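# Sort top-heavy tins into the crate, keep others upright

## Task

Of the four tins on the tip-test stand, which look identical, find the ones that are top-heavy and place each of them in the grey crate. Each remaining tin must end up upright on the stand, ahead of the low stop bar, resting there unaided; anything held in place only by the robot does not count. Finally open the grippers and pull the arms away.

## Robot and tools

Robot: two Doosan M1013 arms, left_arm and right_arm, each with a Robotiq 140 two-finger gripper and a wrist camera. Base (URDF root) positions in the scene frame: left_arm at (-0.095, +0.465, 0) m, quat_wxyz (+0.998, 0, 0, +0.068); right_arm at (+0.077, -0.668, 0) m, quat_wxyz (+0.998, 0, 0, +0.063), so both are turned slightly about z.

Scene frame: origin on the table surface midway between the arms, +z up, +x out over the table, +y toward left_arm. The arm names say nothing about which side of an image something is on. Cameras: cam_high (672x504, pinhole), cam_left_wrist and cam_right_wrist (504x504 each, fisheye). Each gripper's fingers point along its own +z and close along its y axis.

execute_actions takes "actions", a list holding zero or one item, plus optional "pictures" (boolean; images come by default).
- Empty list: only reports the current state.
- Move: {"rows": [...], "steps": n}, n from 1 to 15 (default 15), each step 1/30 s. Up to 15 rows; row k is used on step k and the final row repeats for any remaining steps.
- Wait: {"steps": n} with no rows, n up to 300; it returns once n steps have elapsed since the previous result, and your reply time is part of that.
A refused call sends nothing.

Each row is one flat list of 18 numbers, all in [-1, 1], covering both arms even if one stays still: left_arm first (6 joint values, then gripper position, force_limit, speed), then right_arm in the same 9-slot order. Joint order: waist, shoulder, elbow, forearm roll, wrist pitch, wrist roll.

Joint values are offsets, not poses. They are measured from that arm's angles in the most recent result that printed Joint positions; before any such result exists in the scene, and for the second or later call inside one reply, they are measured from where the robot stands when the action begins. They are never relative to the previous row. Scale: 1.0 equals 1.398 rad for waist and shoulder, 2.097 rad for elbow, 2.622 rad for the three wrist joints. A row of zeros therefore drives the arm back to the reference angles; it is not a hold. Stated ranges (rad): elbow -2.792 to 2.792, all others -6.283 to 6.283. A request more than 0.010 rad outside a range is refused; the true end may differ by up to 0.010 rad, and requests past it are clipped, reported as "joint sent to its limit" (possibly referring to an earlier action). No such line does not prove there is more room.

Gripper numbers are absolute settings. position: +1 fully open (140 mm), about -0.8 pads touching, -1 closes until blocked. force_limit: -1 about 14 N, 0 about 60 N, +1 about 107 N (parts up to 40 mm wide). speed: -1 about 30 mm/s, 0 about 140, +1 about 250. To leave a gripper unchanged, repeat its previous three numbers; a 0 is a real command. To grip, send -1 and confirm object_status 2. object_status: 0 moving, 1 blocked while opening, 2 blocked while closing, 3 reached target or pads met (a thin item may still be held). A new force_limit only applies with a changed position (at least 0.01, e.g. -1 to -0.98) or if the object yields. position_measured is in counts: 3 open, 230 closed, not linear. end_effector_position is the pad midpoint when closed; fingertips extend about 33 mm beyond it closed and 9 mm open, and move roughly 24 mm outward while closing, so keep clearance above surfaces.

Motion: joint targets are rate limited (2.09 rad/s waist and shoulder, 3.14 elbow, 3.93 wrists), take 0.3 s to reach speed, and an arm's joints are synchronised. Targets may lead the measured angle by at most 0.456 rad (waist, shoulder), 0.683 (elbow), 0.854 (wrists), and are scaled back if they would move the gripper over 70 mm from where it is. Between calls the arms keep heading to the last row's target until they settle or a step is HELD.

Results: a state line per arm gives end_effector_position (m), end_effector_quat_wxyz and linear/angular velocity, all in the scene frame; printed positions get less accurate at long reach. Joint positions (rad), Joint velocities (rad/s) and joint torques (with fixed offsets, scale and noise; a steady change at rest signals contact or load, which may help tell which tins are top-heavy). "joint command not followed" means the clearance check altered joint targets; HELD marks steps where your row was partly or wholly not sent. MOTOR HOT warns of heating from held loads; OVER-TEMPERATURE FAULT brakes the arm. TORQUE FAULT (load limits N m: waist 309, shoulder 309, elbow 145, wrist joints 40.9, held weight included) or FORCE FAULT (144 N outside force) stops that arm for 10 s and drops the rest of the call.

zoom_image: camera (cam_high, cam_left_wrist, cam_right_wrist) and region [x0, y0, x1, y1] in pixels from the top-left, at most 504x504. read_manual: optional section, only "licences"; moves nothing. finished_scene: scene number; ends and grades the scene, cannot be undone. Replying with no tool call ends everything.

Avoid: knocking or placing anything off the table, arms colliding or pressing on each other, hard pushes, slams, drops and slips. Held parts may be tugged briefly and loose items nudged. At the end, open the grippers and retract so nothing depends on the robot.

Each tool is called after "Call:" as a command line: name --argument value for each argument, lists and objects as JSON in quotes; but a table of rows of numbers goes row by row, as --pt "numbers of a row", without its own name.

## Session

Call:
execute_actions --actions '[]'

Scene clock: 0.00 s of 6600.00 s.
left_arm: end_effector_position=(-0.1823, +0.8578, +0.2612) position_measured=3 object_status=3 end_effector_quat_wxyz=(-0.080, +0.697, -0.647, -0.298) end_effector_velocity=(+0.000, +0.000, -0.000) end_effector_angular_velocity=(-0.000, -0.001, +0.000) | right_arm: end_effector_position=(+0.3735, -0.3569, +0.3484) position_measured=3 object_status=3 end_effector_quat_wxyz=(-0.063, -0.463, +0.884, +0.012) end_effector_velocity=(+0.000, -0.000, -0.000) end_effector_angular_velocity=(-0.000, -0.001, -0.000)
Joint positions: left_arm=[ 1.209 -0.525  2.384  0.563  0.892  4.139] | right_arm=[ 0.564 -0.14   1.869  0.05   1.53   4.431]
Joint velocities: left_arm=[-0.     0.    -0.    -0.001 -0.     0.   ] | right_arm=[-0.     0.    -0.    -0.001 -0.001  0.   ]
Joint torques (N m, as the joint torque sensors report them, + toward a larger angle): no reading

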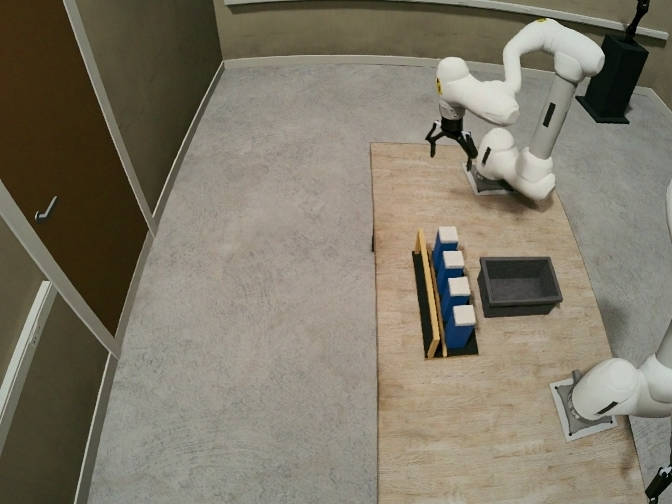

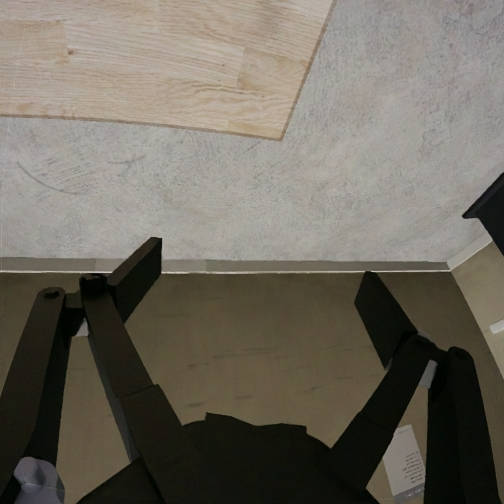

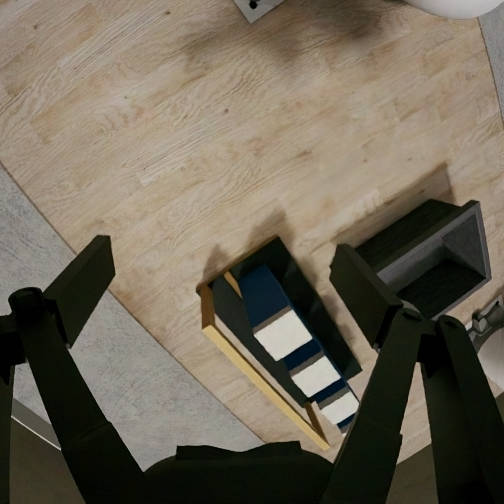

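Call:
zoom_image --camera "cam_high" --region '[370, 200, 630, 440]'

Call:
zoom_image --camera "cam_right_wrist" --region '[170, 170, 504, 470]'

Region (370, 200, 630, 440) of cam_high's 672x504 image, scaled by 1.938, with more detail than that image has; it fills the top 465 rows of this view, and the rest is white.

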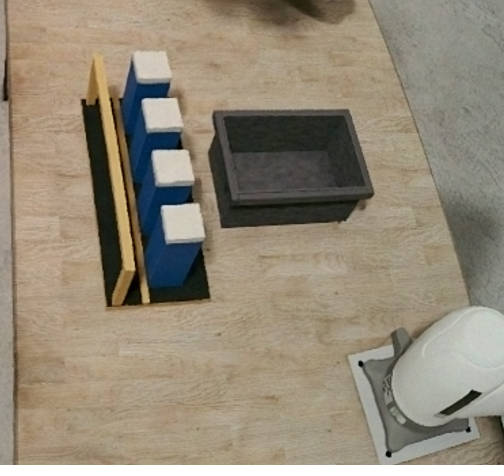

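Region (170, 170, 504, 470) of cam_right_wrist's 504x504 image, scaled by 1.509, with more detail than that image has; it fills the top 453 rows of this view, and the rest is white.

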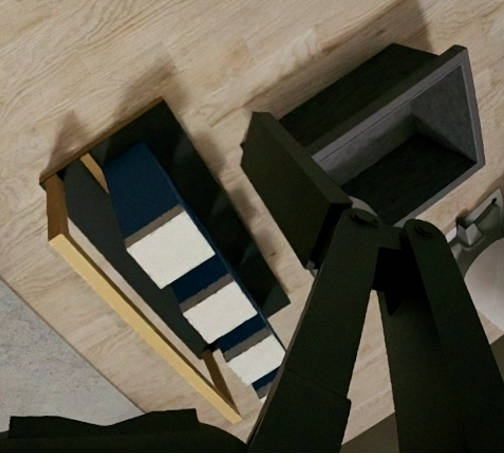

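Call:
execute_actions --actions '[{"rows":[[0,0,0,0,0,0,1,0,0,0.286,0.24,-0.212,-0.019,-0.003,0.523,1,0,0]]}]' --pictures false

Call:
execute_actions --actions '[{"steps":25}]'

Scene clock: 3.93 s of 6600.00 s.
left_arm: end_effector_position=(-0.1823, +0.8578, +0.2612) position_measured=3 object_status=3 end_effector_quat_wxyz=(-0.080, +0.697, -0.647, -0.298) end_effector_velocity=(+0.000, +0.000, +0.000) end_effector_angular_velocity=(-0.000, -0.002, +0.000) | right_arm: end_effector_position=(+0.3897, -0.1744, +0.3882) position_measured=3 object_status=3 end_effector_quat_wxyz=(-0.024, -0.247, +0.969, -0.007) end_effector_velocity=(-0.042, +0.396, +0.056) end_effector_angular_velocity=(-0.009, -0.191, -1.606)
Joint positions: left_arm=[ 1.209 -0.525  2.384  0.563  0.892  4.139] | right_arm=[0.81  0.066 1.595 0.02  1.526 5.148]
Joint velocities: left_arm=[ 0.     0.001 -0.001 -0.002  0.     0.   ] | right_arm=[ 0.497  0.417 -0.553 -0.061 -0.011  2.111]
Joint torques (N m, as the joint torque sensors report them, + toward a larger angle): left_arm=[  1.94   6.54 -43.43   4.54  -0.42   0.12] | right_arm=[ -1.89 -47.48 -40.82   4.29   0.65   0.29]
Steps of this call (steps 1 to 90: nothing new was sent; then 0.43 s passed at rest; steps 91 to 105: all 15 steps of this action). Readings (joint positions | what the end effector reports):
91: left_arm=[1.209 -0.525 2.384 0.563 0.892 4.139] | right_arm=[0.564 -0.140 1.869 0.050 1.530 4.432] | left_arm position_measured=3 object_status=3 | right_arm position_measured=3 object_status=3
92: left_arm=[1.209 -0.525 2.384 0.563 0.892 4.139] | right_arm=[0.568 -0.137 1.865 0.050 1.530 4.440] | left_arm position_measured=3 object_status=3 | right_arm position_measured=3 object_status=3
94: left_arm=[1.209 -0.525 2.384 0.563 0.892 4.139] | right_arm=[0.596 -0.114 1.834 0.046 1.530 4.500] | left_arm position_measured=3 object_status=3 | right_arm position_measured=3 object_status=3
98: left_arm=[1.209 -0.525 2.384 0.563 0.892 4.139] | right_arm=[0.683 -0.041 1.737 0.036 1.529 4.706] | left_arm position_measured=3 object_status=3 | right_arm position_measured=3 object_status=3
105: the state above

Scene clock: 4.77 s of 6600.00 s.
left_arm: end_effector_position=(-0.1823, +0.8578, +0.2612) position_measured=3 object_status=3 end_effector_quat_wxyz=(-0.080, +0.697, -0.647, -0.298) end_effector_velocity=(+0.000, +0.000, +0.001) end_effector_angular_velocity=(+0.001, -0.000, -0.000) | right_arm: end_effector_position=(+0.3606, -0.0503, +0.4005) position_measured=3 object_status=3 end_effector_quat_wxyz=(-0.000, +0.000, +1.000, -0.000) end_effector_velocity=(+0.000, +0.000, +0.000) end_effector_angular_velocity=(+0.002, -0.001, -0.000)
Joint positions: left_arm=[ 1.209 -0.525  2.384  0.563  0.892  4.139] | right_arm=[0.964 0.196 1.425 0.    1.523 5.802]
Joint velocities: left_arm=[-0.    -0.    -0.001 -0.     0.    -0.   ] | right_arm=[-0.    -0.001  0.     0.    -0.001  0.   ]
Joint torques (N m, as the joint torque sensors report them, + toward a larger angle): left_arm=[  1.57   6.43 -42.88   4.56  -0.47   0.04] | right_arm=[ -6.13 -59.16 -39.74   4.67   0.62   0.11]
Steps of this call (steps 1 to 25: the robot went on to your last target). Readings (joint positions | what the end effector reports):
1: left_arm=[1.209 -0.525 2.384 0.563 0.892 4.139] | right_arm=[0.827 0.081 1.577 0.018 1.526 5.219] | left_arm position_measured=3 object_status=3 | right_arm position_measured=3 object_status=3
2: left_arm=[1.209 -0.525 2.384 0.563 0.892 4.139] | right_arm=[0.844 0.095 1.558 0.015 1.525 5.291] | left_arm position_measured=3 object_status=3 | right_arm position_measured=3 object_status=3
4: left_arm=[1.209 -0.525 2.384 0.563 0.892 4.139] | right_arm=[0.877 0.123 1.521 0.011 1.524 5.433] | left_arm position_measured=3 object_status=3 | right_arm position_measured=3 object_status=3
8: left_arm=[1.209 -0.525 2.384 0.563 0.892 4.139] | right_arm=[0.939 0.175 1.452 0.003 1.523 5.698] | left_arm position_measured=3 object_status=3 | right_arm position_measured=3 object_status=3
25: the state above

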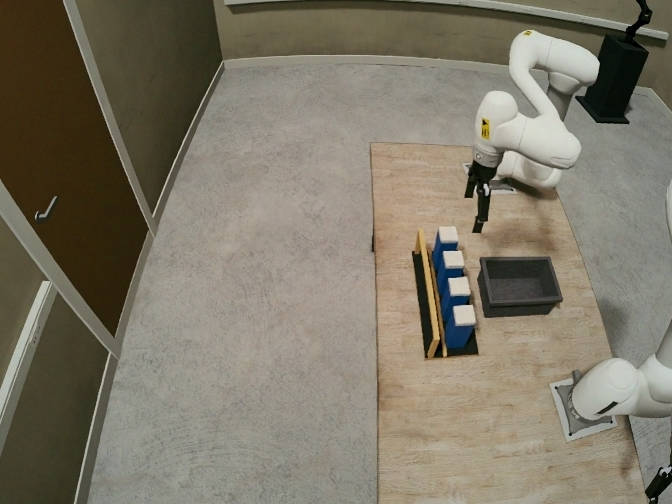

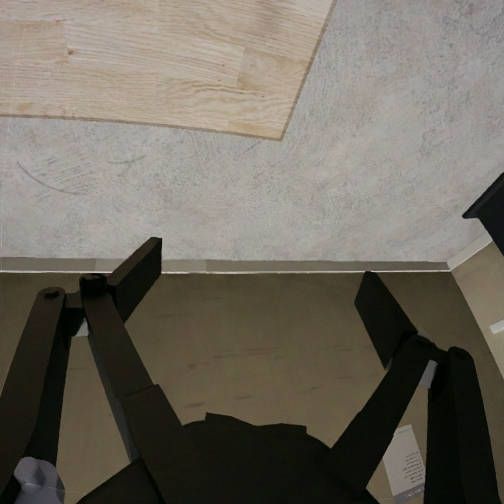

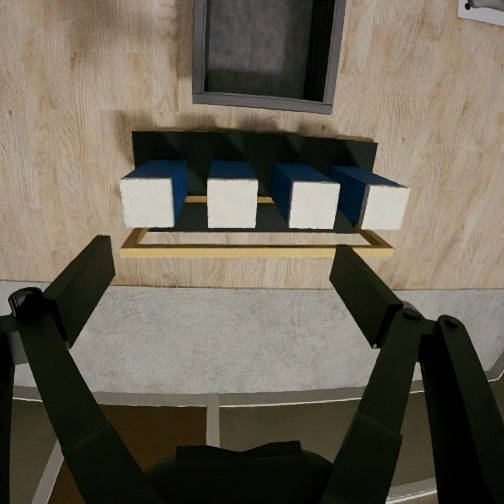

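Call:
execute_actions --actions '[{"rows":[[0,0,0,0,0,0,1,0,0,0.0225,-0.034,0.158,0,-0.109,0.012,0.6,0,0]]}]' --pictures false

Call:
execute_actions --actions '[{"steps":10}]'

Scene clock: 7.27 s of 6600.00 s.
left_arm: end_effector_position=(-0.1823, +0.8578, +0.2612) position_measured=3 object_status=3 end_effector_quat_wxyz=(-0.080, +0.697, -0.647, -0.298) end_effector_velocity=(+0.000, -0.001, -0.001) end_effector_angular_velocity=(-0.002, -0.001, +0.000) | right_arm: end_effector_position=(+0.3158, -0.0941, +0.2508) position_measured=53 object_status=3 end_effector_quat_wxyz=(+0.000, +0.001, +1.000, +0.001) end_effector_velocity=(-0.001, -0.000, -0.002) end_effector_angular_velocity=(+0.004, +0.000, -0.001)
Joint positions: left_arm=[ 1.209 -0.525  2.384  0.563  0.892  4.139] | right_arm=[0.995 0.148 1.755 0.    1.237 5.834]
Joint velocities: left_arm=[-0.     0.     0.001 -0.001  0.001  0.   ] | right_arm=[-0.    -0.002  0.005  0.002 -0.007  0.001]
Joint torques (N m, as the joint torque sensors report them, + toward a larger angle): left_arm=[  2.09   6.57 -43.38   4.43  -0.35   0.08] | right_arm=[ -2.31 -50.33 -37.45   4.14   0.56   0.74]
Steps of this call (steps 1 to 15: the robot went on to your last target; steps 16 to 60: nothing new was sent; steps 61 to 75: all 15 steps of this action). Readings (joint positions | what the end effector reports):
61: left_arm=[1.209 -0.525 2.384 0.563 0.892 4.139] | right_arm=[0.964 0.196 1.425 0.000 1.522 5.802] | left_arm position_measured=3 object_status=3 | right_arm position_measured=3 object_status=0
62: left_arm=[1.209 -0.525 2.384 0.563 0.892 4.139] | right_arm=[0.964 0.195 1.431 0.001 1.516 5.803] | left_arm position_measured=3 object_status=3 | right_arm position_measured=7 object_status=0
64: left_arm=[1.209 -0.525 2.384 0.563 0.892 4.139] | right_arm=[0.969 0.188 1.479 0.001 1.475 5.808] | left_arm position_measured=3 object_status=3 | right_arm position_measured=22 object_status=0
68: left_arm=[1.209 -0.525 2.384 0.563 0.892 4.139] | right_arm=[0.983 0.168 1.623 0.001 1.352 5.821] | left_arm position_measured=3 object_status=3 | right_arm position_measured=51 object_status=0
75: the state above

Scene clock: 7.60 s of 6600.00 s.
left_arm: end_effector_position=(-0.1823, +0.8578, +0.2612) position_measured=3 object_status=3 end_effector_quat_wxyz=(-0.080, +0.697, -0.647, -0.298) end_effector_velocity=(-0.000, +0.001, +0.001) end_effector_angular_velocity=(+0.001, +0.000, +0.000) | right_arm: end_effector_position=(+0.3157, -0.0944, +0.2504) position_measured=53 object_status=3 end_effector_quat_wxyz=(+0.000, +0.001, +1.000, +0.000) end_effector_velocity=(-0.000, +0.001, -0.001) end_effector_angular_velocity=(+0.000, +0.001, -0.000)
Joint positions: left_arm=[ 1.209 -0.525  2.384  0.563  0.892  4.139] | right_arm=[0.995 0.148 1.756 0.    1.237 5.834]
Joint velocities: left_arm=[ 0.     0.    -0.001  0.001  0.    -0.   ] | right_arm=[-0.     0.001 -0.     0.001 -0.     0.   ]
Joint torques (N m, as the joint torque sensors report them, + toward a larger angle): left_arm=[  1.63   7.45 -42.85   4.52  -0.42   0.04] | right_arm=[ -4.45 -54.59 -37.46   4.39   0.43   0.27]
Steps of this call (steps 1 to 10: the robot went on to your last target). Readings (joint positions | what the end effector reports):
1: left_arm=[1.209 -0.525 2.384 0.563 0.892 4.139] | right_arm=[0.995 0.148 1.756 0.000 1.237 5.834] | left_arm position_measured=3 object_status=3 | right_arm position_measured=53 object_status=3
2: left_arm=[1.209 -0.525 2.384 0.563 0.892 4.139] | right_arm=[0.995 0.148 1.756 0.000 1.237 5.834] | left_arm position_measured=3 object_status=3 | right_arm position_measured=53 object_status=3
4: left_arm=[1.209 -0.525 2.384 0.563 0.892 4.139] | right_arm=[0.995 0.148 1.756 0.000 1.237 5.834] | left_arm position_measured=3 object_status=3 | right_arm position_measured=53 object_status=3
8: left_arm=[1.209 -0.525 2.384 0.563 0.892 4.139] | right_arm=[0.995 0.148 1.756 0.000 1.237 5.834] | left_arm position_measured=3 object_status=3 | right_arm position_measured=53 object_status=3
10: the state above

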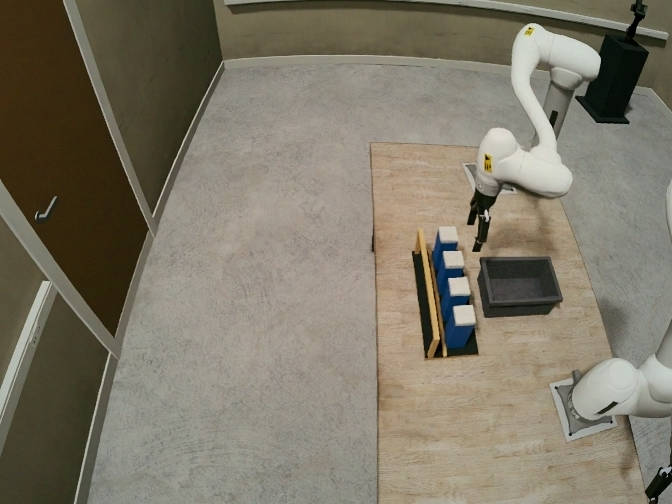

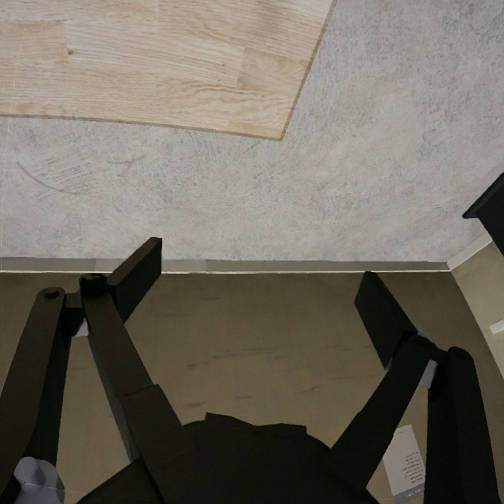

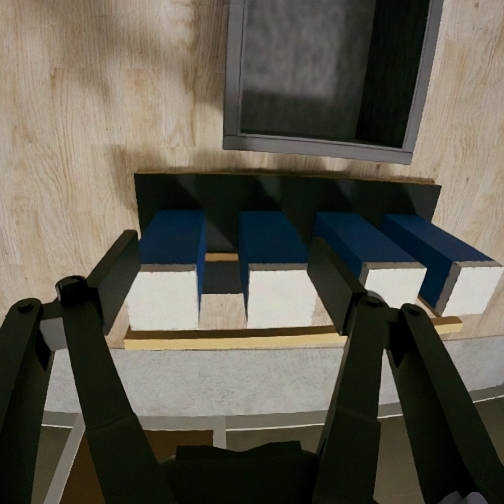

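Call:
execute_actions --actions '[{"rows":[[0,0,0,0,0,0,1,0,0,-0.0125,0.06,0.045,0,-0.0675,-0.007,0.6,0,0]]}]' --pictures false

Call:
execute_actions --actions '[{"rows":[[0,0,0,0,0,0,1,0,0,-0.01,0.0045,-0.004,0,0.001,-0.005,0.6,0,0],[0,0,0,0,0,0,1,0,0,-0.01,0.0045,-0.004,0,0.001,-0.005,0.6,0,0],[0,0,0,0,0,0,1,0,0,-0.02,0.009,-0.008,0,0.002,-0.01,0.6,0,0],[0,0,0,0,0,0,1,0,0,-0.02,0.009,-0.008,0,0.002,-0.01,0.6,0,0],[0,0,0,0,0,0,1,0,0,-0.025,0.011,-0.01,0,0.002,-0.013,0.6,0,0],[0,0,0,0,0,0,1,0,0,-0.03,0.014,-0.012,0,0.002,-0.016,0.6,0,0],[0,0,0,0,0,0,1,0,0,-0.035,0.016,-0.014,0,0.003,-0.018,0.6,0,0],[0,0,0,0,0,0,1,0,0,-0.04,0.018,-0.016,0,0.003,-0.021,0.6,0,0],[0,0,0,0,0,0,1,0,0,-0.045,0.02,-0.018,0,0.003,-0.024,0.6,0,0],[0,0,0,0,0,0,1,0,0,-0.05,0.023,-0.02,0,0.004,-0.027,0.6,0,0]]}]'

Scene clock: 10.47 s of 6600.00 s.
left_arm: end_effector_position=(-0.1823, +0.8578, +0.2612) position_measured=3 object_status=3 end_effector_quat_wxyz=(-0.080, +0.697, -0.647, -0.298) end_effector_velocity=(-0.000, -0.001, -0.001) end_effector_angular_velocity=(-0.002, -0.000, +0.001) | right_arm: end_effector_position=(+0.3301, -0.0899, +0.1498) position_measured=53 object_status=3 end_effector_quat_wxyz=(-0.000, +0.000, +1.000, -0.000) end_effector_velocity=(+0.001, +0.000, -0.000) end_effector_angular_velocity=(+0.000, -0.001, +0.001)
Joint positions: left_arm=[ 1.209 -0.525  2.384  0.563  0.892  4.139] | right_arm=[0.978 0.232 1.85  0.    1.06  5.816]
Joint velocities: left_arm=[ 0.    -0.     0.002 -0.001  0.    -0.   ] | right_arm=[-0.     0.     0.    -0.001 -0.002 -0.   ]
Joint torques (N m, as the joint torque sensors report them, + toward a larger angle): left_arm=[  2.49   5.92 -43.21   4.59  -0.34   0.06] | right_arm=[ -4.95 -61.57 -35.56   3.95   0.61   0.23]
Steps of this call (steps 1 to 15: the robot went on to your last target; steps 16 to 71: nothing new was sent; steps 72 to 86: all 15 steps of this action). Readings (joint positions | what the end effector reports):
72: left_arm=[1.209 -0.525 2.384 0.563 0.892 4.139] | right_arm=[0.995 0.148 1.756 0.000 1.236 5.834] | left_arm position_measured=3 object_status=3 | right_arm position_measured=53 object_status=3
73: left_arm=[1.209 -0.525 2.384 0.563 0.892 4.139] | right_arm=[0.995 0.151 1.760 0.001 1.228 5.833] | left_arm position_measured=3 object_status=3 | right_arm position_measured=53 object_status=3
75: left_arm=[1.209 -0.525 2.384 0.563 0.892 4.139] | right_arm=[0.989 0.178 1.791 0.001 1.170 5.827] | left_arm position_measured=3 object_status=3 | right_arm position_measured=53 object_status=3
79: left_arm=[1.209 -0.525 2.384 0.563 0.892 4.139] | right_arm=[0.978 0.230 1.848 0.000 1.066 5.816] | left_arm position_measured=3 object_status=3 | right_arm position_measured=53 object_status=3
86: the state above

Scene clock: 10.97 s of 6600.00 s.
left_arm: end_effector_position=(-0.1823, +0.8578, +0.2612) position_measured=3 object_status=3 end_effector_quat_wxyz=(-0.080, +0.697, -0.647, -0.298) end_effector_velocity=(-0.000, -0.000, -0.001) end_effector_angular_velocity=(-0.001, +0.001, -0.001) | right_arm: end_effector_position=(+0.3807, -0.0904, +0.1496) position_measured=53 object_status=3 end_effector_quat_wxyz=(-0.001, -0.000, +1.000, -0.001) end_effector_velocity=(+0.001, +0.001, +0.001) end_effector_angular_velocity=(+0.002, -0.002, +0.003)
Joint positions: left_arm=[ 1.209 -0.525  2.384  0.563  0.892  4.139] | right_arm=[0.908 0.264 1.809 0.    1.071 5.745]
Joint velocities: left_arm=[-0.     0.     0.001  0.001 -0.    -0.   ] | right_arm=[-0.001  0.001 -0.003 -0.    -0.001 -0.004]
Joint torques (N m, as the joint torque sensors report them, + toward a larger angle): left_arm=[  2.2    5.85 -42.99   4.56  -0.44   0.11] | right_arm=[-11.21 -62.03 -39.07   0.77  -3.18   1.06]
Steps of this call (steps 1 to 15: all 15 steps of this action). Readings (joint positions | what the end effector reports):
1: left_arm=[1.209 -0.525 2.384 0.563 0.892 4.139] | right_arm=[0.978 0.232 1.850 0.000 1.060 5.815] | left_arm position_measured=3 object_status=3 | right_arm position_measured=53 object_status=3
2: left_arm=[1.209 -0.525 2.384 0.563 0.892 4.139] | right_arm=[0.974 0.233 1.849 0.000 1.060 5.811] | left_arm position_measured=3 object_status=3 | right_arm position_measured=53 object_status=3
4: left_arm=[1.209 -0.525 2.384 0.563 0.892 4.139] | right_arm=[0.961 0.239 1.840 0.000 1.062 5.799] | left_arm position_measured=3 object_status=3 | right_arm position_measured=53 object_status=3
8: left_arm=[1.209 -0.525 2.384 0.563 0.892 4.139] | right_arm=[0.936 0.251 1.825 0.000 1.066 5.775] | left_arm position_measured=3 object_status=3 | right_arm position_measured=53 object_status=3
15: the state above

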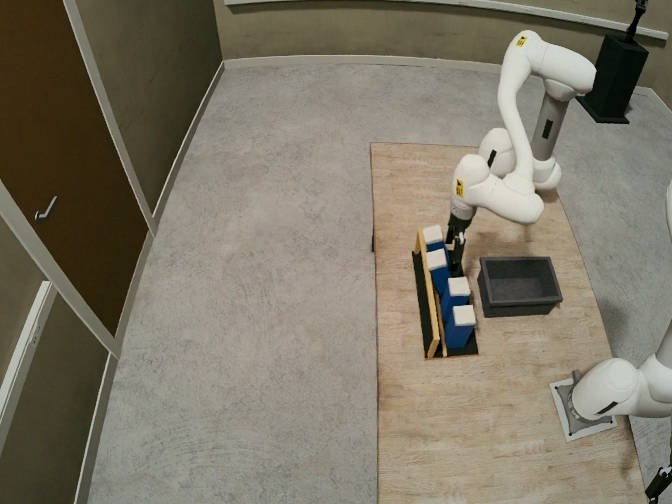

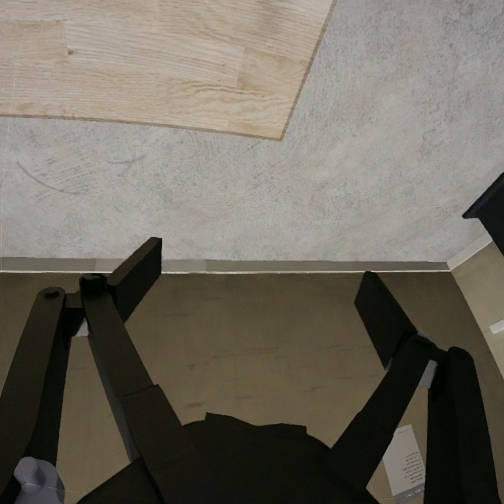

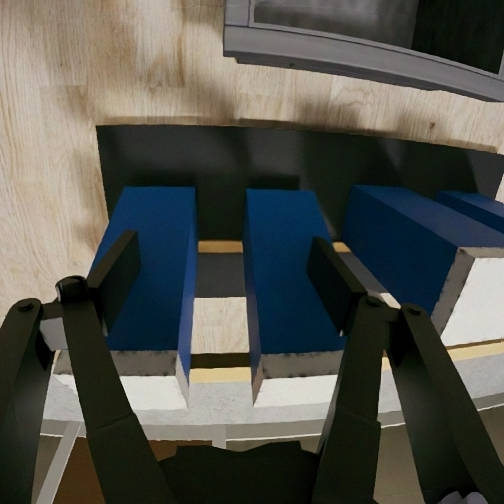

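Call:
execute_actions --actions '[{"rows":[[0,0,0,0,0,0,1,0,0,0.02,-0.009,0.008,0,-0.002,0.011,0.6,0,0]],"steps":12}]'

Call:
execute_actions --actions '[{"rows":[[0,0,0,0,0,0,1,0,0,0.02,-0.009,0.008,0,-0.002,0.011,0.6,0,0]],"steps":10}]' --pictures false

Call:
execute_actions --actions '[{"rows":[[0,0,0,0,0,0,1,0,0,0.025,-0.011,0.01,0,-0.002,0.013,0.6,0,0]]}]'

Scene clock: 12.10 s of 6600.00 s.
left_arm: end_effector_position=(-0.1823, +0.8578, +0.2612) position_measured=3 object_status=3 end_effector_quat_wxyz=(-0.080, +0.697, -0.647, -0.298) end_effector_velocity=(-0.000, +0.000, -0.000) end_effector_angular_velocity=(-0.000, +0.000, -0.000) | right_arm: end_effector_position=(+0.3605, -0.0894, +0.1495) position_measured=53 object_status=3 end_effector_quat_wxyz=(-0.000, +0.000, +1.000, -0.000) end_effector_velocity=(-0.000, +0.000, +0.002) end_effector_angular_velocity=(+0.004, -0.001, -0.001)
Joint positions: left_arm=[ 1.209 -0.525  2.384  0.563  0.892  4.139] | right_arm=[0.936 0.252 1.825 0.    1.065 5.774]
Joint velocities: left_arm=[ 0.  0.  0.  0. -0.  0.] | right_arm=[ 0.    -0.003  0.     0.002 -0.     0.   ]
Joint torques (N m, as the joint torque sensors report them, + toward a larger angle): left_arm=[  1.11   7.14 -42.91   4.47  -0.41   0.12] | right_arm=[ -5.33 -61.51 -35.22   3.42   0.42  -0.1 ]
Steps of this call (steps 1 to 15: the robot went on to your last target; steps 16 to 22: nothing new was sent; steps 23 to 34: all 12 steps of this action). Readings (joint positions | what the end effector reports):
23: left_arm=[1.209 -0.525 2.384 0.563 0.892 4.139] | right_arm=[0.908 0.264 1.808 0.000 1.071 5.745] | left_arm position_measured=3 object_status=3 | right_arm position_measured=53 object_status=3
24: left_arm=[1.209 -0.525 2.384 0.563 0.892 4.139] | right_arm=[0.912 0.263 1.810 0.000 1.070 5.749] | left_arm position_measured=3 object_status=3 | right_arm position_measured=53 object_status=3
26: left_arm=[1.209 -0.525 2.384 0.563 0.892 4.139] | right_arm=[0.931 0.254 1.823 -0.000 1.066 5.769] | left_arm position_measured=3 object_status=3 | right_arm position_measured=53 object_status=3
30: left_arm=[1.209 -0.525 2.384 0.563 0.892 4.139] | right_arm=[0.936 0.252 1.825 0.000 1.065 5.774] | left_arm position_measured=3 object_status=3 | right_arm position_measured=53 object_status=3
34: the state above

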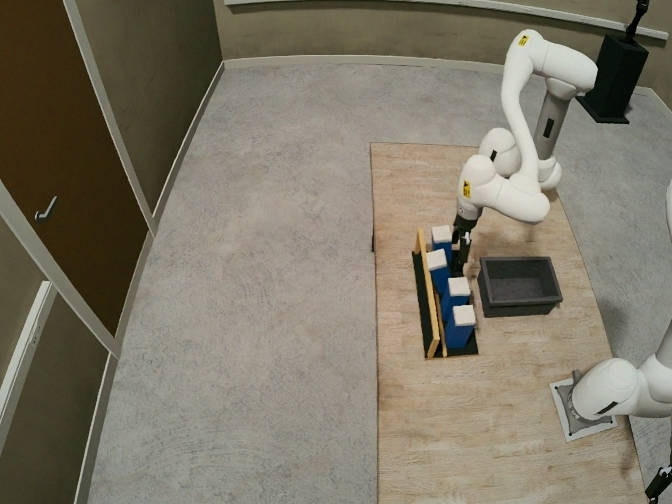

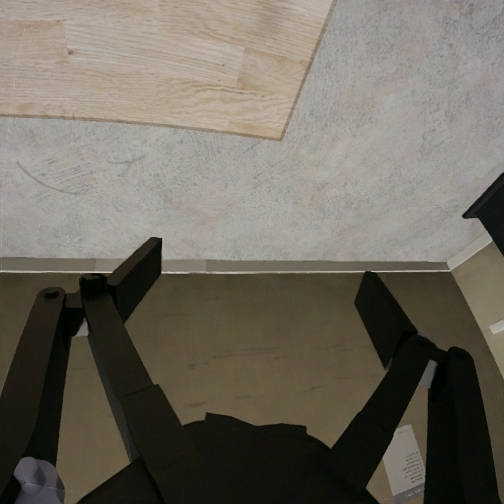

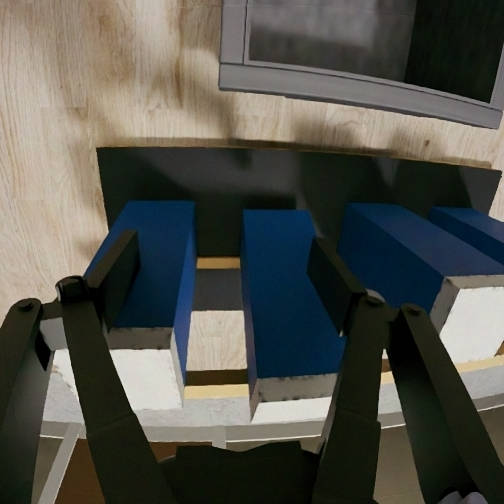

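Scene clock: 12.43 s of 6600.00 s.
left_arm: end_effector_position=(-0.1823, +0.8578, +0.2612) position_measured=3 object_status=3 end_effector_quat_wxyz=(-0.080, +0.697, -0.647, -0.298) end_effector_velocity=(-0.000, -0.000, -0.000) end_effector_angular_velocity=(-0.000, +0.001, -0.000) | right_arm: end_effector_position=(+0.3404, -0.0891, +0.1493) position_measured=53 object_status=3 end_effector_quat_wxyz=(-0.000, +0.001, +1.000, +0.000) end_effector_velocity=(+0.000, -0.000, +0.001) end_effector_angular_velocity=(+0.001, -0.002, +0.000)
Joint positions: left_arm=[ 1.209 -0.525  2.384  0.563  0.892  4.139] | right_arm=[0.964 0.239 1.842 0.    1.06  5.802]
Joint velocities: left_arm=[-0.    -0.001  0.001  0.001 -0.     0.   ] | right_arm=[-0.    -0.001  0.    -0.001 -0.     0.   ]
Joint torques (N m, as the joint torque sensors report them, + toward a larger angle): left_arm=[  1.62   6.87 -43.26   4.51  -0.39   0.09] | right_arm=[ -5.32 -61.   -35.32   4.25   0.29   0.33]
Steps of this call (steps 1 to 10: all 10 steps of this action). Readings (joint positions | what the end effector reports):
1: left_arm=[1.209 -0.525 2.384 0.563 0.892 4.139] | right_arm=[0.936 0.251 1.826 0.000 1.065 5.774] | left_arm position_measured=3 object_status=3 | right_arm position_measured=53 object_status=3
2: left_arm=[1.209 -0.525 2.384 0.563 0.892 4.139] | right_arm=[0.941 0.250 1.828 0.000 1.064 5.779] | left_arm position_measured=3 object_status=3 | right_arm position_measured=53 object_status=3
4: left_arm=[1.209 -0.525 2.384 0.563 0.892 4.139] | right_arm=[0.960 0.241 1.840 0.000 1.061 5.798] | left_arm position_measured=3 object_status=3 | right_arm position_measured=53 object_status=3
8: left_arm=[1.209 -0.525 2.384 0.563 0.892 4.139] | right_arm=[0.964 0.239 1.842 0.000 1.060 5.802] | left_arm position_measured=3 object_status=3 | right_arm position_measured=53 object_status=3
10: the state above

Scene clock: 12.93 s of 6600.00 s.
left_arm: end_effector_position=(-0.1823, +0.8578, +0.2612) position_measured=3 object_status=3 end_effector_quat_wxyz=(-0.080, +0.697, -0.647, -0.298) end_effector_velocity=(-0.000, -0.000, -0.000) end_effector_angular_velocity=(-0.001, +0.001, -0.000) | right_arm: end_effector_position=(+0.3153, -0.0901, +0.1488) position_measured=53 object_status=3 end_effector_quat_wxyz=(-0.000, +0.000, +1.000, +0.000) end_effector_velocity=(-0.001, -0.000, +0.001) end_effector_angular_velocity=(+0.001, +0.001, -0.001)
Joint positions: left_arm=[ 1.209 -0.525  2.384  0.563  0.892  4.139] | right_arm=[0.999 0.224 1.863 0.    1.055 5.837]
Joint velocities: left_arm=[-0.    -0.     0.001  0.001  0.001 -0.   ] | right_arm=[ 0.    -0.002 -0.     0.001  0.001  0.   ]
Joint torques (N m, as the joint torque sensors report them, + toward a larger angle): left_arm=[  1.77   6.9  -43.29   4.52  -0.41   0.  ] | right_arm=[ -3.52 -60.88 -34.54   4.39   0.37   0.31]
Steps of this call (steps 1 to 15: all 15 steps of this action). Readings (joint positions | what the end effector reports):
1: left_arm=[1.209 -0.525 2.384 0.563 0.892 4.139] | right_arm=[0.964 0.239 1.842 0.000 1.060 5.803] | left_arm position_measured=3 object_status=3 | right_arm position_measured=53 object_status=3
2: left_arm=[1.209 -0.525 2.384 0.563 0.892 4.139] | right_arm=[0.969 0.237 1.845 0.000 1.059 5.807] | left_arm position_measured=3 object_status=3 | right_arm position_measured=53 object_status=3
4: left_arm=[1.209 -0.525 2.384 0.563 0.892 4.139] | right_arm=[0.991 0.227 1.859 0.000 1.056 5.829] | left_arm position_measured=3 object_status=3 | right_arm position_measured=53 object_status=3
8: left_arm=[1.209 -0.525 2.384 0.563 0.892 4.139] | right_arm=[0.999 0.224 1.863 0.000 1.055 5.836] | left_arm position_measured=3 object_status=3 | right_arm position_measured=53 object_status=3
15: the state above

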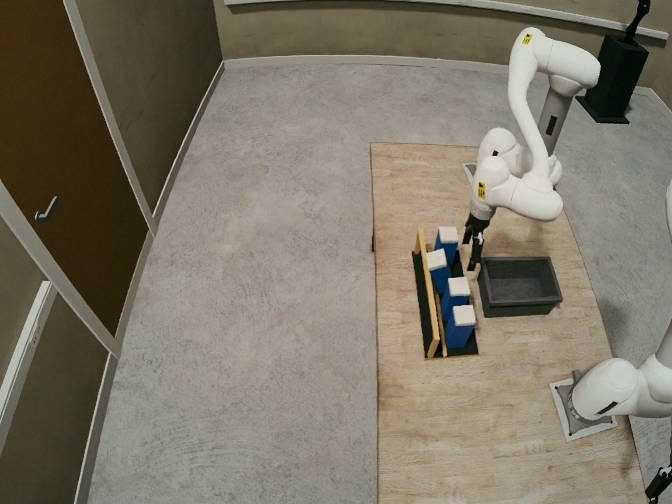

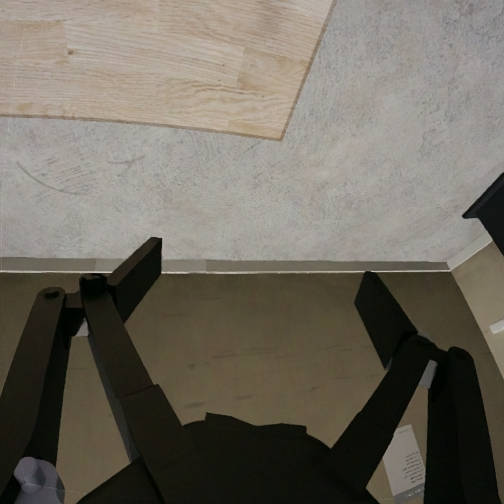

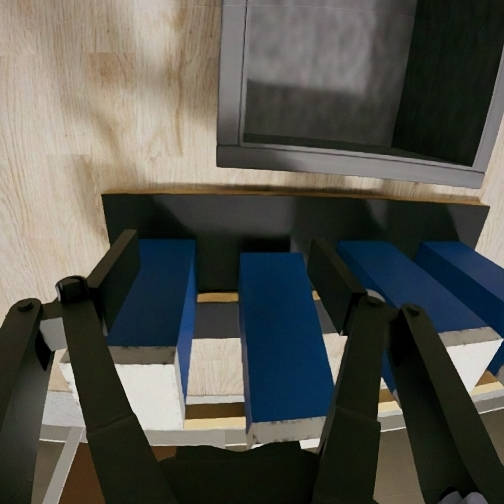

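Call:
execute_actions --actions '[{"rows":[[0,0,0,0,0,0,1,0,0,0.0845,0.2277,-0.2225,0,0.0565,0.045,0.55,0,0]]}]' --pictures false

Call:
execute_actions --actions '[{"steps":12}]'

Scene clock: 14.33 s of 6600.00 s.
left_arm: end_effector_position=(-0.1823, +0.8578, +0.2612) position_measured=3 object_status=3 end_effector_quat_wxyz=(-0.080, +0.697, -0.647, -0.298) end_effector_velocity=(-0.000, +0.000, +0.001) end_effector_angular_velocity=(+0.001, +0.001, -0.001) | right_arm: end_effector_position=(+0.3182, +0.1223, +0.1520) position_measured=59 object_status=3 end_effector_quat_wxyz=(-0.000, -0.000, +1.000, +0.000) end_effector_velocity=(-0.046, +0.366, -0.042) end_effector_angular_velocity=(-0.010, +0.004, +0.005)
Joint positions: left_arm=[ 1.209 -0.525  2.384  0.563  0.892  4.139] | right_arm=[1.107 0.516 1.435 0.    1.191 5.945]
Joint velocities: left_arm=[-0.    -0.    -0.001  0.001  0.    -0.   ] | right_arm=[ 0.2    0.539 -0.776  0.     0.247  0.195]
Joint torques (N m, as the joint torque sensors report them, + toward a larger angle): left_arm=[  2.21   6.78 -42.97   4.38  -0.33   0.09] | right_arm=[  -5.93 -107.57  -32.17    3.39    0.74    0.48]
Steps of this call (steps 1 to 15: the robot went on to your last target; steps 16 to 27: nothing new was sent; steps 28 to 42: all 15 steps of this action). Readings (joint positions | what the end effector reports):
28: left_arm=[1.209 -0.525 2.384 0.563 0.892 4.139] | right_arm=[0.999 0.224 1.863 0.000 1.055 5.837] | left_arm position_measured=3 object_status=3 | right_arm position_measured=53 object_status=0
29: left_arm=[1.209 -0.525 2.384 0.563 0.892 4.139] | right_arm=[1.001 0.228 1.857 0.000 1.056 5.838] | left_arm position_measured=3 object_status=3 | right_arm position_measured=56 object_status=0
31: left_arm=[1.209 -0.525 2.384 0.563 0.892 4.139] | right_arm=[1.012 0.259 1.810 0.000 1.071 5.850] | left_arm position_measured=3 object_status=3 | right_arm position_measured=59 object_status=0
35: left_arm=[1.209 -0.525 2.384 0.563 0.892 4.139] | right_arm=[1.048 0.355 1.670 0.000 1.115 5.885] | left_arm position_measured=3 object_status=3 | right_arm position_measured=59 object_status=0
42: the state above

Scene clock: 14.73 s of 6600.00 s.
left_arm: end_effector_position=(-0.1823, +0.8578, +0.2612) position_measured=3 object_status=3 end_effector_quat_wxyz=(-0.080, +0.697, -0.647, -0.298) end_effector_velocity=(+0.000, +0.000, -0.000) end_effector_angular_velocity=(-0.000, -0.001, +0.000) | right_arm: end_effector_position=(+0.3158, +0.1401, +0.1502) position_measured=59 object_status=3 end_effector_quat_wxyz=(-0.000, +0.000, +1.000, +0.000) end_effector_velocity=(+0.000, +0.000, +0.001) end_effector_angular_velocity=(+0.002, -0.001, -0.000)
Joint positions: left_arm=[ 1.209 -0.525  2.384  0.563  0.892  4.139] | right_arm=[1.117 0.542 1.396 0.    1.203 5.955]
Joint velocities: left_arm=[ 0.     0.    -0.    -0.001 -0.    -0.   ] | right_arm=[-0.    -0.001 -0.    -0.     0.    -0.   ]
Joint torques (N m, as the joint torque sensors report them, + toward a larger angle): left_arm=[  2.1    7.25 -43.4    4.51  -0.42   0.05] | right_arm=[ -3.01 -89.14 -36.96   4.5    0.19   0.12]
Steps of this call (steps 1 to 12: the robot went on to your last target). Readings (joint positions | what the end effector reports):
1: left_arm=[1.209 -0.525 2.384 0.563 0.892 4.139] | right_arm=[1.113 0.531 1.413 0.000 1.198 5.950] | left_arm position_measured=3 object_status=3 | right_arm position_measured=59 object_status=3
2: left_arm=[1.209 -0.525 2.384 0.563 0.892 4.139] | right_arm=[1.116 0.539 1.401 0.000 1.201 5.953] | left_arm position_measured=3 object_status=3 | right_arm position_measured=59 object_status=3
4: left_arm=[1.209 -0.525 2.384 0.563 0.892 4.139] | right_arm=[1.117 0.542 1.397 0.000 1.203 5.954] | left_arm position_measured=3 object_status=3 | right_arm position_measured=59 object_status=3
8: left_arm=[1.209 -0.525 2.384 0.563 0.892 4.139] | right_arm=[1.117 0.542 1.397 0.000 1.203 5.955] | left_arm position_measured=3 object_status=3 | right_arm position_measured=59 object_status=3
12: the state above

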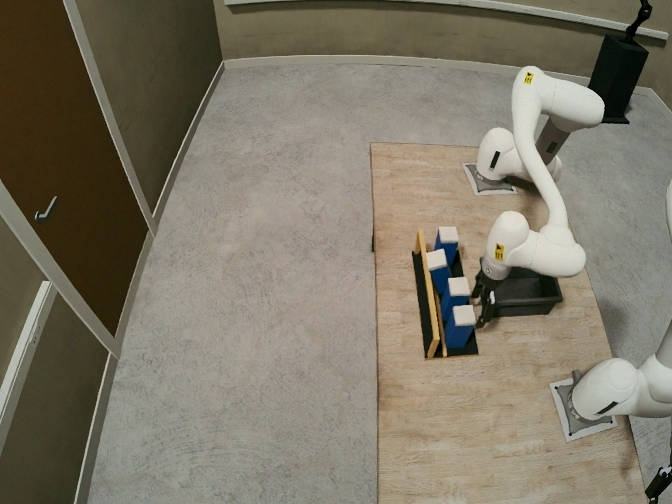

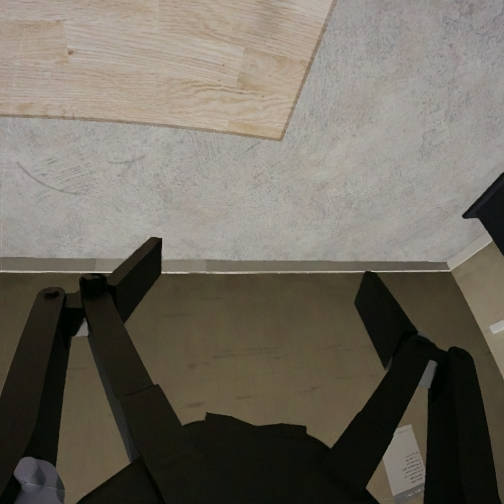

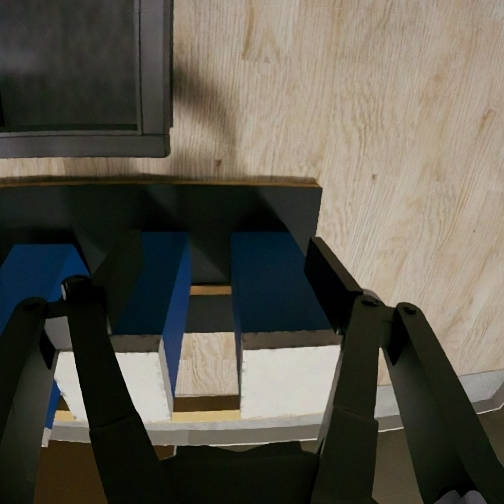

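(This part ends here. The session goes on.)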